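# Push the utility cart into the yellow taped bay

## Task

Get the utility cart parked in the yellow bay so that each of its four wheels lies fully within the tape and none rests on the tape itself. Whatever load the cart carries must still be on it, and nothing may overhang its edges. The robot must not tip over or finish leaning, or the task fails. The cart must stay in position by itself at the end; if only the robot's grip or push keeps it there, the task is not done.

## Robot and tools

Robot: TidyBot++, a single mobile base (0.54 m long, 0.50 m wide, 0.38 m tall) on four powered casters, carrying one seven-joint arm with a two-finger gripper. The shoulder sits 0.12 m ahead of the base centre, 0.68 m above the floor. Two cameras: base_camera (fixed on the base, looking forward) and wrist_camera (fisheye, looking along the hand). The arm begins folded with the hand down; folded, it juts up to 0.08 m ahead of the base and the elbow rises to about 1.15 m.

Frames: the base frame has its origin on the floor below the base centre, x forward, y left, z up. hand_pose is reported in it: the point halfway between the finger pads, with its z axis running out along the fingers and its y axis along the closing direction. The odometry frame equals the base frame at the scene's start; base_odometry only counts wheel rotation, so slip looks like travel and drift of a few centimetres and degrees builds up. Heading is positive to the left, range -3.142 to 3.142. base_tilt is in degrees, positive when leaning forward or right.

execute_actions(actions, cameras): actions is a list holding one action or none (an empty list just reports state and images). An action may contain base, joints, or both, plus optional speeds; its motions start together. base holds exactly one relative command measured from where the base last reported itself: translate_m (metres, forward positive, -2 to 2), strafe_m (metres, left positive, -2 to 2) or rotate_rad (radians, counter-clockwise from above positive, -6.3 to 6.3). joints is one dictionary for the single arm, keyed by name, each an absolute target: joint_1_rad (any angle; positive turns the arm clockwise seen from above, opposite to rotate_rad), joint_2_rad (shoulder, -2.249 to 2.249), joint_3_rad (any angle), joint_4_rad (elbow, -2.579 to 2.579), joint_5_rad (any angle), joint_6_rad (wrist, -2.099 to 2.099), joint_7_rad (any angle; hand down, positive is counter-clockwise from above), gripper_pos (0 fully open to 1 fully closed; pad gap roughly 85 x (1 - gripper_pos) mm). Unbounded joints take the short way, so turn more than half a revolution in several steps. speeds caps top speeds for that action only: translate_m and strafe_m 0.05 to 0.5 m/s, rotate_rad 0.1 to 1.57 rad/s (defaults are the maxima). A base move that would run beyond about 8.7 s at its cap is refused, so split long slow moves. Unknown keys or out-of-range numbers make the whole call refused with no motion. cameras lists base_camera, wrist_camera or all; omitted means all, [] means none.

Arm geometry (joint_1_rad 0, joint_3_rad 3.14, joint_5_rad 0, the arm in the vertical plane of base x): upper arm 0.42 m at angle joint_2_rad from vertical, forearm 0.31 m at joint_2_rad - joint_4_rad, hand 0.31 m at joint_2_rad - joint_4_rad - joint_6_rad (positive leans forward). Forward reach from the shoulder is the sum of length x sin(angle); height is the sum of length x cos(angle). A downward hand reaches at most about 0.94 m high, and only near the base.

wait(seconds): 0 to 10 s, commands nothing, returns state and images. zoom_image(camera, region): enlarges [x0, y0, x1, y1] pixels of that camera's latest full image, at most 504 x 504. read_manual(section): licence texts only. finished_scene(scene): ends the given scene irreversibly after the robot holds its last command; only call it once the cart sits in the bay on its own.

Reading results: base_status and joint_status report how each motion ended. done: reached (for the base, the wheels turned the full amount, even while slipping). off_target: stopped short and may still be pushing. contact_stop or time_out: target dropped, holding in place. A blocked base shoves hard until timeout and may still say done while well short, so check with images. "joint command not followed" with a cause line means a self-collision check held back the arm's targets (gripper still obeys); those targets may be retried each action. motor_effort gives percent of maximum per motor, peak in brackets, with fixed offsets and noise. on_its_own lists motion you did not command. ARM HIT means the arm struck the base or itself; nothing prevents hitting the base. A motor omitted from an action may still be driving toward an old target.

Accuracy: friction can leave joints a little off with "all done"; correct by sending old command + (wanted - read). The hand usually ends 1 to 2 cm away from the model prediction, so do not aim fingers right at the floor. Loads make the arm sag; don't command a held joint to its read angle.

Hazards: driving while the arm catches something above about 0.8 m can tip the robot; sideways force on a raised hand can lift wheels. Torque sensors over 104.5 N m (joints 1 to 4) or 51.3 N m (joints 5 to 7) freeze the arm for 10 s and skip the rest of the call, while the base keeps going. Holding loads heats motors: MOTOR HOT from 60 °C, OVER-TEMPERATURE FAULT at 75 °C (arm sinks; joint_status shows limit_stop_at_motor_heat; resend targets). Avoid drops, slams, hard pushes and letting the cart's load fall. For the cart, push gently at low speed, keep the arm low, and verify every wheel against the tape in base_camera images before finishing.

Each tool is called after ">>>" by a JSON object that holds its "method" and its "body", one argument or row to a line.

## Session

>>> {"method": "execute_actions", "body": {
  "actions": []
}}

Scene clock: 0.00 s.
base_odometry: x=+0.000 y=+0.000 heading=+0.000 (m, m, rad; odometry frame)
base_tilt: forward=-0.2 right=+0.2 (deg)
base_status: not commanded
joint_positions: joint_1_rad=+0.045 joint_2_rad=-0.315 joint_3_rad=+3.153 joint_4_rad=-2.502 joint_5_rad=-0.026 joint_6_rad=-0.848 joint_7_rad=+1.578 gripper_pos=+0.000
joint_status: not commanded
motor_effort: joint_1_rad=+0 joint_2_rad=-2 joint_3_rad=+1 joint_4_rad=+20 joint_5_rad=-1 joint_6_rad=+3 joint_7_rad=+0 (%)
hand_pose: x=+0.2787 y=-0.0013 z=+0.5908 quat_wxyz=(-0.010, +0.998, -0.033, +0.054) (m; base frame)
pictures: base_camera, wrist_camera
Images, in order (width x height): base_camera 644x364, wrist_camera 644x476.

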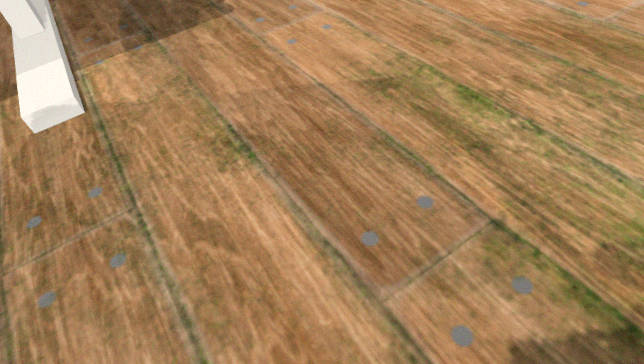

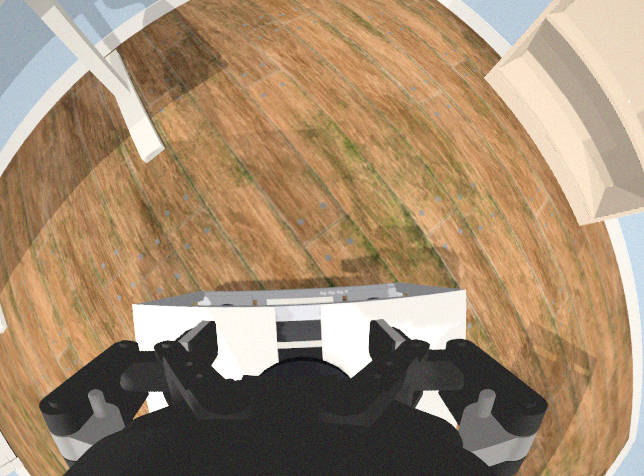

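>>> {"method": "execute_actions", "body": {
  "actions": [
    {"base":{"rotate_rad":-2.7},"joints":{"joint_1_rad":0,"joint_2_rad":-0.6,"joint_4_rad":-1.6,"joint_6_rad":-1.4}}
  ]
}}

Scene clock: 6.87 s.
base_odometry: x=+0.000 y=+0.000 heading=-2.699 (m, m, rad; odometry frame)
base_tilt: forward=-0.2 right=+0.2 (deg)
base_status: done
joint_positions: joint_1_rad=+0.022 joint_2_rad=-0.586 joint_3_rad=+3.153 joint_4_rad=-1.610 joint_5_rad=-0.026 joint_6_rad=-1.373 joint_7_rad=+1.578 gripper_pos=+0.000
joint_status: all done
motor_effort: joint_1_rad=+0(1) joint_2_rad=+3(5) joint_3_rad=+1(2) joint_4_rad=+21(22) joint_5_rad=-1(1) joint_6_rad=+7(7) joint_7_rad=+0(0) (%)
hand_pose: x=+0.3660 y=-0.0004 z=+0.9669 quat_wxyz=(-0.009, +0.931, -0.011, +0.364) (m; base frame)
pictures: base_camera, wrist_camera
Images, in order (width x height): base_camera 644x364, wrist_camera 644x476.

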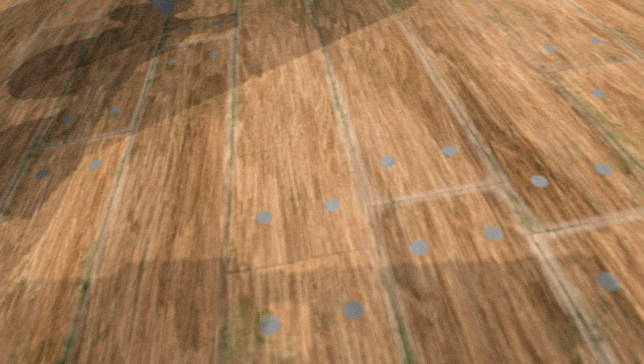

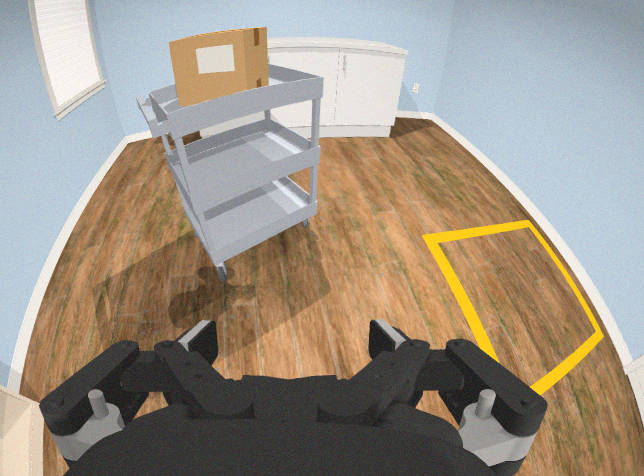

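>>> {"method": "zoom_image", "body": {
  "camera": "wrist_camera",
  "region": [110, 10, 350, 290]
}}

Region (110, 10, 350, 290) of wrist_camera's 644x476 image, scaled by 1.800; it fills the left 432 columns of this view, and the rest is white.

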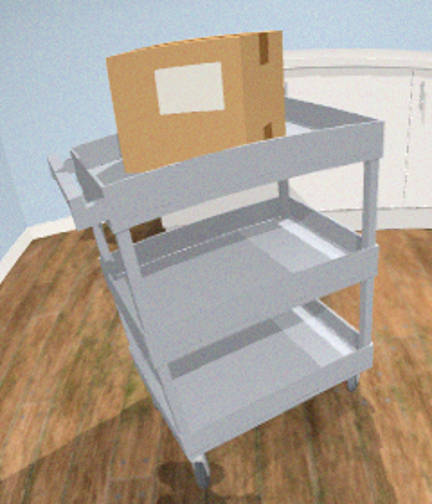

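>>> {"method": "execute_actions", "body": {
  "actions": [
    {"base":{"rotate_rad":0.7},"joints":{"joint_1_rad":0.0,"joint_2_rad":0.1,"joint_5_rad":0.02,"joint_4_rad":-0.9,"joint_6_rad":-2.09}}
  ],
  "cameras": []
}}

>>> {"method": "execute_actions", "body": {
  "actions": [
    {"base":{"strafe_m":-0.85}}
  ],
  "cameras": []
}}

>>> {"method": "execute_actions", "body": {
  "actions": [
    {"base":{"translate_m":0.38}}
  ]
}}

Scene clock: 19.33 s.
base_odometry: x=+0.000 y=+0.000 heading=-2.000 (m, m, rad; odometry frame)
base_tilt: forward=-0.2 right=+0.2 (deg)
base_status: done
joint_positions: joint_1_rad=+0.018 joint_2_rad=+0.095 joint_3_rad=+3.153 joint_4_rad=-0.914 joint_5_rad=-0.025 joint_6_rad=-2.065 joint_7_rad=+1.578 gripper_pos=+0.000
joint_status: all done
motor_effort: joint_1_rad=+0(1) joint_2_rad=-16(18) joint_3_rad=+0(1) joint_4_rad=+17(20) joint_5_rad=-1(1) joint_6_rad=+1(7) joint_7_rad=+0(0) (%)
hand_pose: x=+0.4463 y=-0.0009 z=+0.9575 quat_wxyz=(-0.010, +0.999, -0.005, +0.034) (m; base frame)
pictures: none
No camera images: the call's "cameras" was empty. Leave "cameras" out to get every camera's image.

Scene clock: 22.40 s.
base_odometry: x=-0.773 y=+0.353 heading=-2.000 (m, m, rad; odometry frame)
base_tilt: forward=-0.2 right=+0.2 (deg)
base_status: done
joint_positions: joint_1_rad=+0.014 joint_2_rad=+0.095 joint_3_rad=+3.153 joint_4_rad=-0.914 joint_5_rad=-0.020 joint_6_rad=-2.065 joint_7_rad=+1.578 gripper_pos=+0.000
joint_status: not commanded
motor_effort: joint_1_rad=+0(2) joint_2_rad=-16(17) joint_3_rad=+0(2) joint_4_rad=+17(17) joint_5_rad=-1(2) joint_6_rad=+1(2) joint_7_rad=+0(1) (%)
hand_pose: x=+0.4463 y=-0.0012 z=+0.9575 quat_wxyz=(-0.008, +0.999, -0.004, +0.034) (m; base frame)
pictures: none
No camera images: the call's "cameras" was empty. Leave "cameras" out to get every camera's image.

Scene clock: 24.50 s.
base_odometry: x=-0.932 y=+0.007 heading=-2.000 (m, m, rad; odometry frame)
base_tilt: forward=-0.2 right=+0.2 (deg)
base_status: done
joint_positions: joint_1_rad=+0.014 joint_2_rad=+0.106 joint_3_rad=+3.153 joint_4_rad=-0.912 joint_5_rad=-0.020 joint_6_rad=-2.067 joint_7_rad=+1.578 gripper_pos=+0.000
joint_status: not commanded
motor_effort: joint_1_rad=+0(1) joint_2_rad=-16(19) joint_3_rad=+1(0) joint_4_rad=+16(18) joint_5_rad=+0(0) joint_6_rad=+1(2) joint_7_rad=+0(0) (%)
hand_pose: x=+0.4488 y=-0.0013 z=+0.9546 quat_wxyz=(-0.008, +1.000, -0.004, +0.029) (m; base frame)
pictures: base_camera, wrist_camera
Images, in order (width x height): base_camera 644x364, wrist_camera 644x476.

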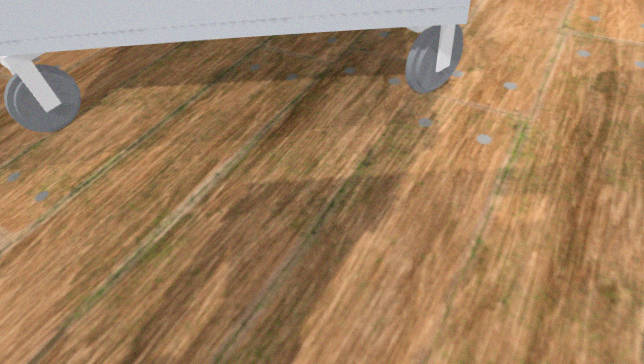

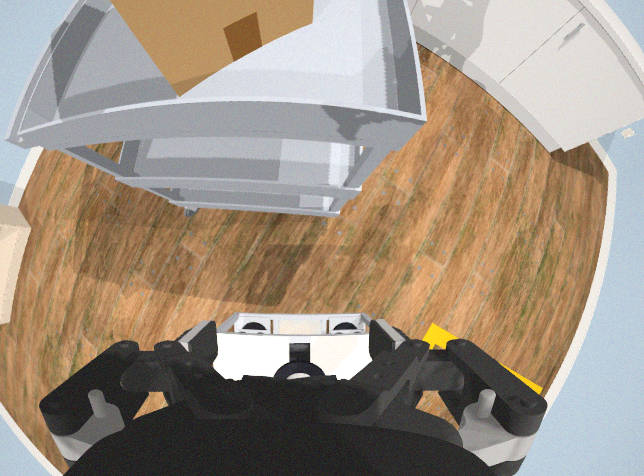

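>>> {"method": "execute_actions", "body": {
  "actions": [
    {"base":{"translate_m":0.17},"speeds":{"translate_m":0.09},"joints":{"joint_7_rad":0.1,"joint_1_rad":0.15,"gripper_pos":0.2}}
  ],
  "cameras": ["wrist_camera"]
}}

Scene clock: 29.47 s.
base_odometry: x=-1.003 y=-0.148 heading=-2.000 (m, m, rad; odometry frame)
base_tilt: forward=-0.2 right=+0.2 (deg)
base_status: done
joint_positions: joint_1_rad=+0.131 joint_2_rad=+0.103 joint_3_rad=+3.153 joint_4_rad=-0.912 joint_5_rad=-0.020 joint_6_rad=-2.067 joint_7_rad=+0.110 gripper_pos=+0.200
joint_status: all done
motor_effort: joint_1_rad=+0(1) joint_2_rad=-17(19) joint_3_rad=+1(0) joint_4_rad=+17(17) joint_5_rad=+0(0) joint_6_rad=+1(2) joint_7_rad=+0(1) (%)
hand_pose: x=+0.4455 y=-0.0396 z=+0.9556 quat_wxyz=(-0.025, +0.699, -0.715, +0.019) (m; base frame)
pictures: wrist_camera
Images, in order (width x height): wrist_camera 644x476.

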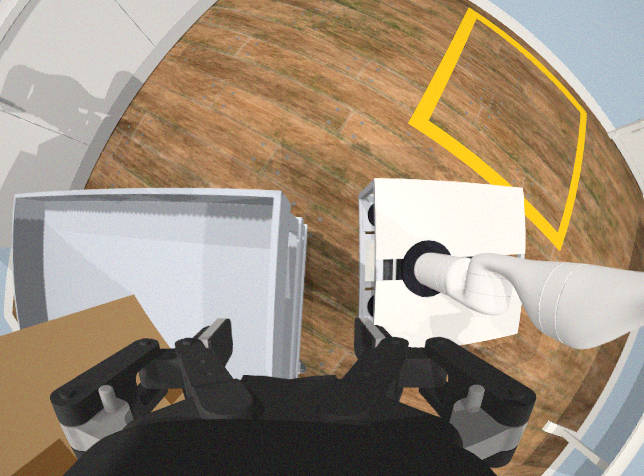

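>>> {"method": "execute_actions", "body": {
  "actions": [
    {"joints":{"joint_2_rad":0.125,"joint_4_rad":-1.30,"joint_6_rad":-1.71}}
  ],
  "cameras": ["wrist_camera"]
}}

>>> {"method": "execute_actions", "body": {
  "actions": [
    {"joints":{"gripper_pos":1}}
  ],
  "cameras": ["wrist_camera"]
}}

Scene clock: 33.70 s.
base_odometry: x=-1.003 y=-0.148 heading=-2.000 (m, m, rad; odometry frame)
base_tilt: forward=-0.2 right=+0.2 (deg)
base_status: not commanded
joint_positions: joint_1_rad=+0.131 joint_2_rad=+0.116 joint_3_rad=+3.153 joint_4_rad=-1.290 joint_5_rad=-0.020 joint_6_rad=-1.734 joint_7_rad=+0.110 gripper_pos=+0.200
joint_status: all done
motor_effort: joint_1_rad=+0(0) joint_2_rad=-18(19) joint_3_rad=+1(1) joint_4_rad=+19(19) joint_5_rad=-1(0) joint_6_rad=+0(1) joint_7_rad=+0(0) (%)
hand_pose: x=+0.4759 y=-0.0434 z=+0.8398 quat_wxyz=(-0.008, +0.697, -0.717, -0.005) (m; base frame)
pictures: wrist_camera
Images, in order (width x height): wrist_camera 644x476.

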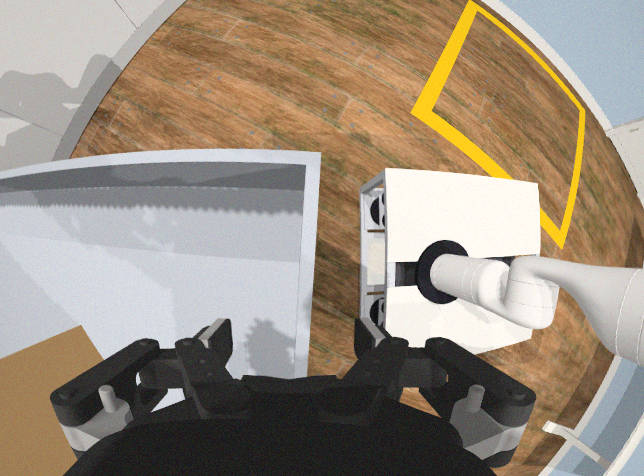

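Scene clock: 34.73 s.
base_odometry: x=-1.002 y=-0.148 heading=-2.000 (m, m, rad; odometry frame)
base_tilt: forward=-0.2 right=+0.2 (deg)
base_status: not commanded
joint_positions: joint_1_rad=+0.138 joint_2_rad=+0.114 joint_3_rad=+3.153 joint_4_rad=-1.293 joint_5_rad=-0.018 joint_6_rad=-1.738 joint_7_rad=+0.100 gripper_pos=+0.946
joint_status: gripper_pos off_target (ended at +0.946, target +1.000)
motor_effort: joint_1_rad=-2(2) joint_2_rad=-17(20) joint_3_rad=-1(1) joint_4_rad=+18(21) joint_5_rad=+0(1) joint_6_rad=+3(10) joint_7_rad=+5(6) (%)
hand_pose: x=+0.4734 y=-0.0461 z=+0.8398 quat_wxyz=(-0.006, +0.691, -0.723, -0.006) (m; base frame)
pictures: wrist_camera
Images, in order (width x height): wrist_camera 644x476.

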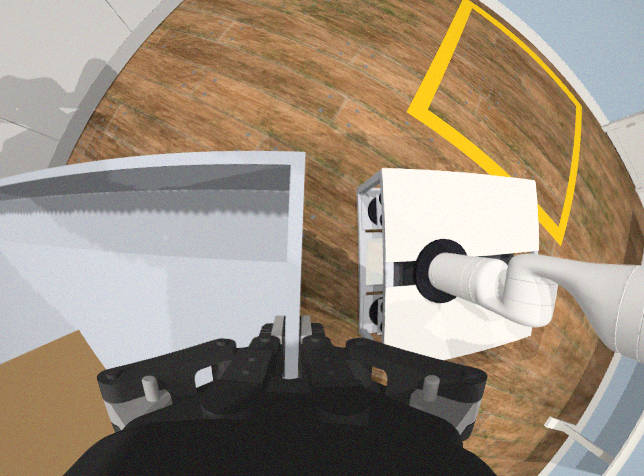

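>>> {"method": "execute_actions", "body": {
  "actions": [
    {"base":{"rotate_rad":-0.54},"speeds":{"rotate_rad":0.3}}
  ],
  "cameras": ["wrist_camera"]
}}

>>> {"method": "execute_actions", "body": {
  "actions": [
    {"base":{"strafe_m":-0.7},"speeds":{"strafe_m":0.25}}
  ]
}}

Scene clock: 43.83 s.
base_odometry: x=-1.003 y=-0.148 heading=-2.539 (m, m, rad; odometry frame)
base_tilt: forward=-0.2 right=+0.2 (deg)
base_status: done
joint_positions: joint_1_rad=+0.138 joint_2_rad=+0.113 joint_3_rad=+3.143 joint_4_rad=-1.294 joint_5_rad=-0.014 joint_6_rad=-1.730 joint_7_rad=+0.131 gripper_pos=+0.948
joint_status: not commanded
motor_effort: joint_1_rad=-1(14) joint_2_rad=-18(19) joint_3_rad=+0(15) joint_4_rad=+15(20) joint_5_rad=+1(13) joint_6_rad=+0(8) joint_7_rad=+0(12) (%)
hand_pose: x=+0.4753 y=-0.0441 z=+0.8397 quat_wxyz=(-0.007, +0.705, -0.709, -0.003) (m; base frame)
pictures: wrist_camera
Images, in order (width x height): wrist_camera 644x476.

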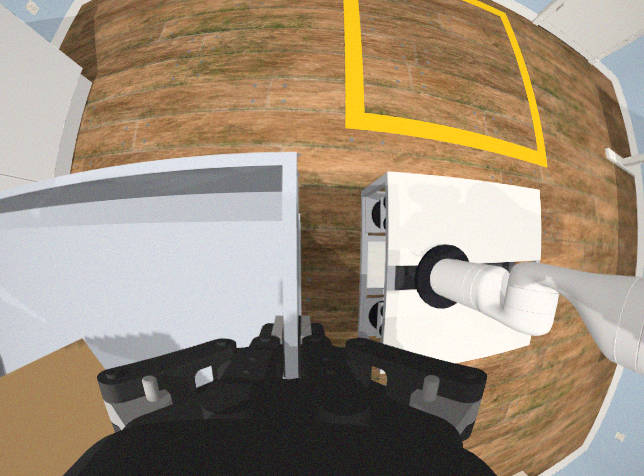

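Scene clock: 47.50 s.
base_odometry: x=-1.399 y=+0.429 heading=-2.540 (m, m, rad; odometry frame)
base_tilt: forward=-0.2 right=+0.2 (deg)
base_status: done
joint_positions: joint_1_rad=+0.124 joint_2_rad=+0.113 joint_3_rad=+3.127 joint_4_rad=-1.294 joint_5_rad=-0.012 joint_6_rad=-1.732 joint_7_rad=+0.137 gripper_pos=+0.948
joint_status: not commanded
motor_effort: joint_1_rad=+4(12) joint_2_rad=-17(19) joint_3_rad=+5(12) joint_4_rad=+16(20) joint_5_rad=+3(12) joint_6_rad=+2(7) joint_7_rad=-5(10) (%)
hand_pose: x=+0.4756 y=-0.0346 z=+0.8398 quat_wxyz=(-0.006, +0.717, -0.697, -0.003) (m; base frame)
pictures: base_camera, wrist_camera
Images, in order (width x height): base_camera 644x364, wrist_camera 644x476.

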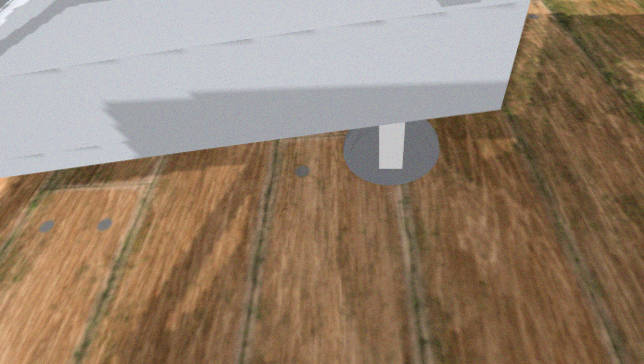

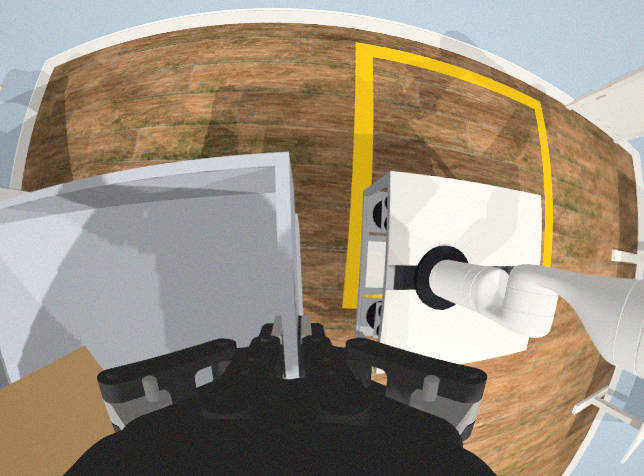

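>>> {"method": "execute_actions", "body": {
  "actions": [
    {"base":{"strafe_m":-0.55},"speeds":{"strafe_m":0.25}}
  ],
  "cameras": []
}}

>>> {"method": "execute_actions", "body": {
  "actions": [
    {"base":{"translate_m":-1.0},"speeds":{"translate_m":0.25}}
  ]
}}

Scene clock: 53.87 s.
base_odometry: x=-1.710 y=+0.883 heading=-2.540 (m, m, rad; odometry frame)
base_tilt: forward=-0.2 right=+0.2 (deg)
base_status: done
joint_positions: joint_1_rad=+0.122 joint_2_rad=+0.113 joint_3_rad=+3.125 joint_4_rad=-1.294 joint_5_rad=-0.015 joint_6_rad=-1.733 joint_7_rad=+0.137 gripper_pos=+0.948
joint_status: not commanded
motor_effort: joint_1_rad=+2(14) joint_2_rad=-17(19) joint_3_rad=+3(14) joint_4_rad=+18(20) joint_5_rad=+1(14) joint_6_rad=+3(7) joint_7_rad=-5(11) (%)
hand_pose: x=+0.4755 y=-0.0319 z=+0.8398 quat_wxyz=(-0.007, +0.719, -0.695, -0.005) (m; base frame)
pictures: none
No camera images: the call's "cameras" was empty. Leave "cameras" out to get every camera's image.

Scene clock: 58.73 s.
base_odometry: x=-0.886 y=+1.449 heading=-2.541 (m, m, rad; odometry frame)
base_tilt: forward=-0.2 right=+0.2 (deg)
base_status: done
joint_positions: joint_1_rad=+0.205 joint_2_rad=+0.112 joint_3_rad=+3.205 joint_4_rad=-1.296 joint_5_rad=+0.020 joint_6_rad=-1.730 joint_7_rad=+0.049 gripper_pos=+0.948
joint_status: not commanded
motor_effort: joint_1_rad=-7(14) joint_2_rad=-16(26) joint_3_rad=-6(13) joint_4_rad=+19(20) joint_5_rad=-6(11) joint_6_rad=+4(7) joint_7_rad=+3(14) (%)
hand_pose: x=+0.4644 y=-0.0986 z=+0.8395 quat_wxyz=(+0.010, +0.624, -0.781, +0.009) (m; base frame)
pictures: base_camera, wrist_camera
Images, in order (width x height): base_camera 644x364, wrist_camera 644x476.

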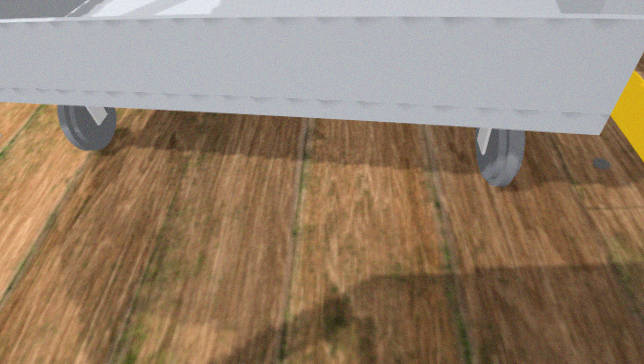

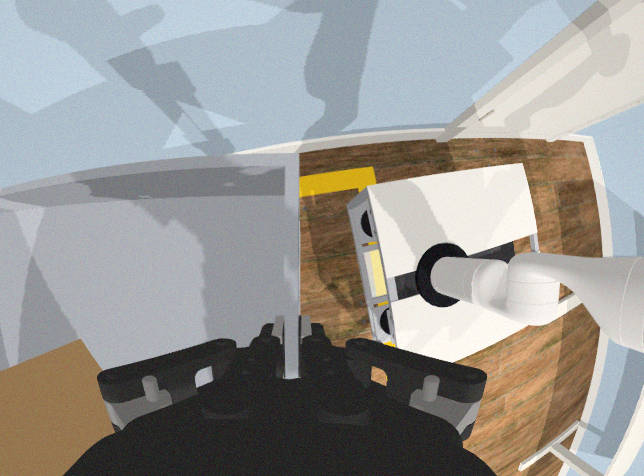

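>>> {"method": "execute_actions", "body": {
  "actions": [
    {"base":{"strafe_m":0.13},"speeds":{"strafe_m":0.2},"joints":{"joint_7_rad":0.3}}
  ]
}}

Scene clock: 62.80 s.
base_odometry: x=-0.812 y=+1.342 heading=-2.541 (m, m, rad; odometry frame)
base_tilt: forward=-0.2 right=+0.2 (deg)
base_status: done
joint_positions: joint_1_rad=+0.175 joint_2_rad=+0.119 joint_3_rad=+3.178 joint_4_rad=-1.291 joint_5_rad=+0.058 joint_6_rad=-1.711 joint_7_rad=+0.226 gripper_pos=+0.948
joint_status: joint_7_rad off_target (ended at +0.226, target +0.300)
motor_effort: joint_1_rad=-3(19) joint_2_rad=-16(21) joint_3_rad=-1(17) joint_4_rad=+16(20) joint_5_rad=+0(14) joint_6_rad=+3(5) joint_7_rad=+6(13) (%)
hand_pose: x=+0.4745 y=-0.0923 z=+0.8394 quat_wxyz=(+0.020, +0.709, -0.705, +0.025) (m; base frame)
pictures: base_camera, wrist_camera
Images, in order (width x height): base_camera 644x364, wrist_camera 644x476.

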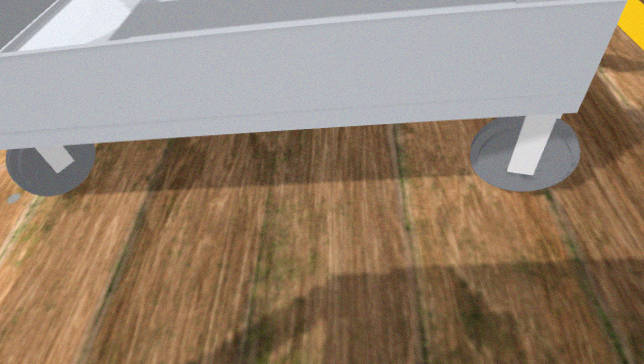

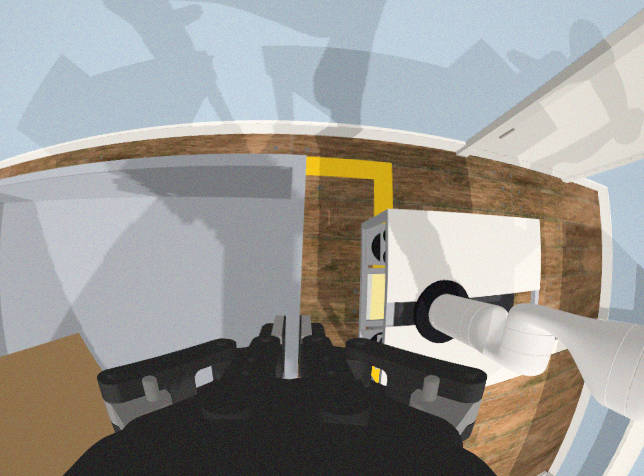

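>>> {"method": "execute_actions", "body": {
  "actions": [
    {"joints":{"gripper_pos":0.3,"joint_7_rad":0.2}}
  ],
  "cameras": []
}}

>>> {"method": "execute_actions", "body": {
  "actions": [
    {"joints":{"joint_4_rad":-0.9,"joint_6_rad":-2.05}}
  ],
  "cameras": []
}}

>>> {"method": "execute_actions", "body": {
  "actions": [
    {"base":{"translate_m":-0.25},"joints":{"joint_7_rad":1.57,"joint_2_rad":-0.2}}
  ]
}}

Scene clock: 66.67 s.
base_odometry: x=-0.812 y=+1.342 heading=-2.540 (m, m, rad; odometry frame)
base_tilt: forward=-0.2 right=+0.2 (deg)
base_status: not commanded
joint_positions: joint_1_rad=+0.168 joint_2_rad=+0.120 joint_3_rad=+3.169 joint_4_rad=-1.295 joint_5_rad=+0.058 joint_6_rad=-1.711 joint_7_rad=+0.224 gripper_pos=+0.300
joint_status: all done
motor_effort: joint_1_rad=+0(2) joint_2_rad=-19(20) joint_3_rad=+2(2) joint_4_rad=+19(21) joint_5_rad=+0(0) joint_6_rad=+0(4) joint_7_rad=+0(7) (%)
hand_pose: x=+0.4748 y=-0.0865 z=+0.8375 quat_wxyz=(+0.021, +0.714, -0.699, +0.023) (m; base frame)
pictures: none
No camera images: the call's "cameras" was empty. Leave "cameras" out to get every camera's image.

Scene clock: 68.20 s.
base_odometry: x=-0.812 y=+1.342 heading=-2.540 (m, m, rad; odometry frame)
base_tilt: forward=-0.2 right=+0.2 (deg)
base_status: not commanded
joint_positions: joint_1_rad=+0.168 joint_2_rad=+0.120 joint_3_rad=+3.169 joint_4_rad=-0.911 joint_5_rad=+0.058 joint_6_rad=-2.026 joint_7_rad=+0.224 gripper_pos=+0.300
joint_status: all done
motor_effort: joint_1_rad=-1(0) joint_2_rad=-18(20) joint_3_rad=+1(0) joint_4_rad=+17(20) joint_5_rad=+0(1) joint_6_rad=+1(2) joint_7_rad=+0(0) (%)
hand_pose: x=+0.4562 y=-0.0808 z=+0.9514 quat_wxyz=(+0.000, +0.707, -0.706, +0.050) (m; base frame)
pictures: none
No camera images: the call's "cameras" was empty. Leave "cameras" out to get every camera's image.

Scene clock: 70.17 s.
base_odometry: x=-0.605 y=+1.483 heading=-2.541 (m, m, rad; odometry frame)
base_tilt: forward=-0.3 right=+0.2 (deg)
base_status: done
joint_positions: joint_1_rad=+0.168 joint_2_rad=-0.204 joint_3_rad=+3.169 joint_4_rad=-0.908 joint_5_rad=+0.058 joint_6_rad=-2.028 joint_7_rad=+1.552 gripper_pos=+0.300
joint_status: all done
motor_effort: joint_1_rad=+0(1) joint_2_rad=-4(22) joint_3_rad=+1(2) joint_4_rad=+14(18) joint_5_rad=-1(1) joint_6_rad=+4(5) joint_7_rad=+1(0) (%)
hand_pose: x=+0.3534 y=-0.0632 z=+1.0483 quat_wxyz=(+0.038, +0.971, -0.122, +0.201) (m; base frame)
pictures: base_camera, wrist_camera
Images, in order (width x height): base_camera 644x364, wrist_camera 644x476.

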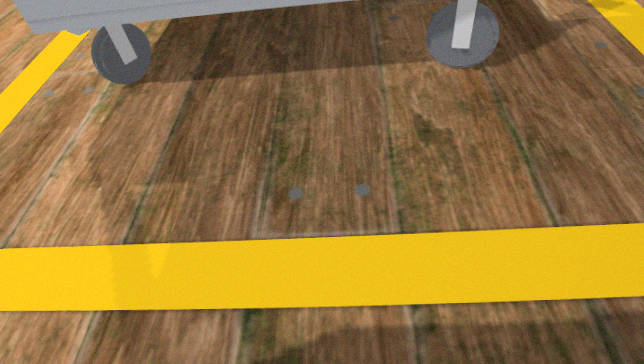

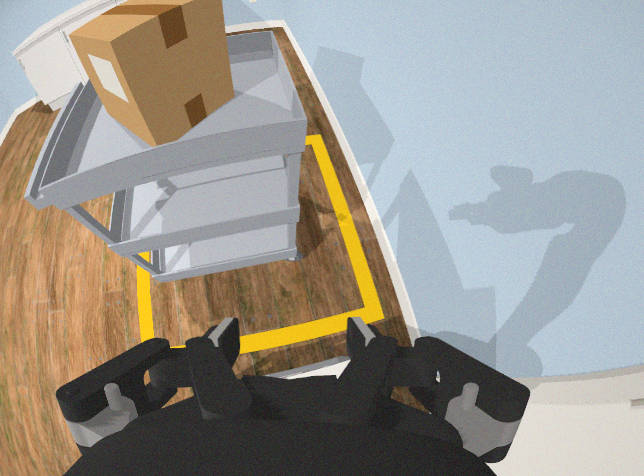

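>>> {"method": "finished_scene", "body": {
  "scene": 2
}}

The scene is finished: the task was done.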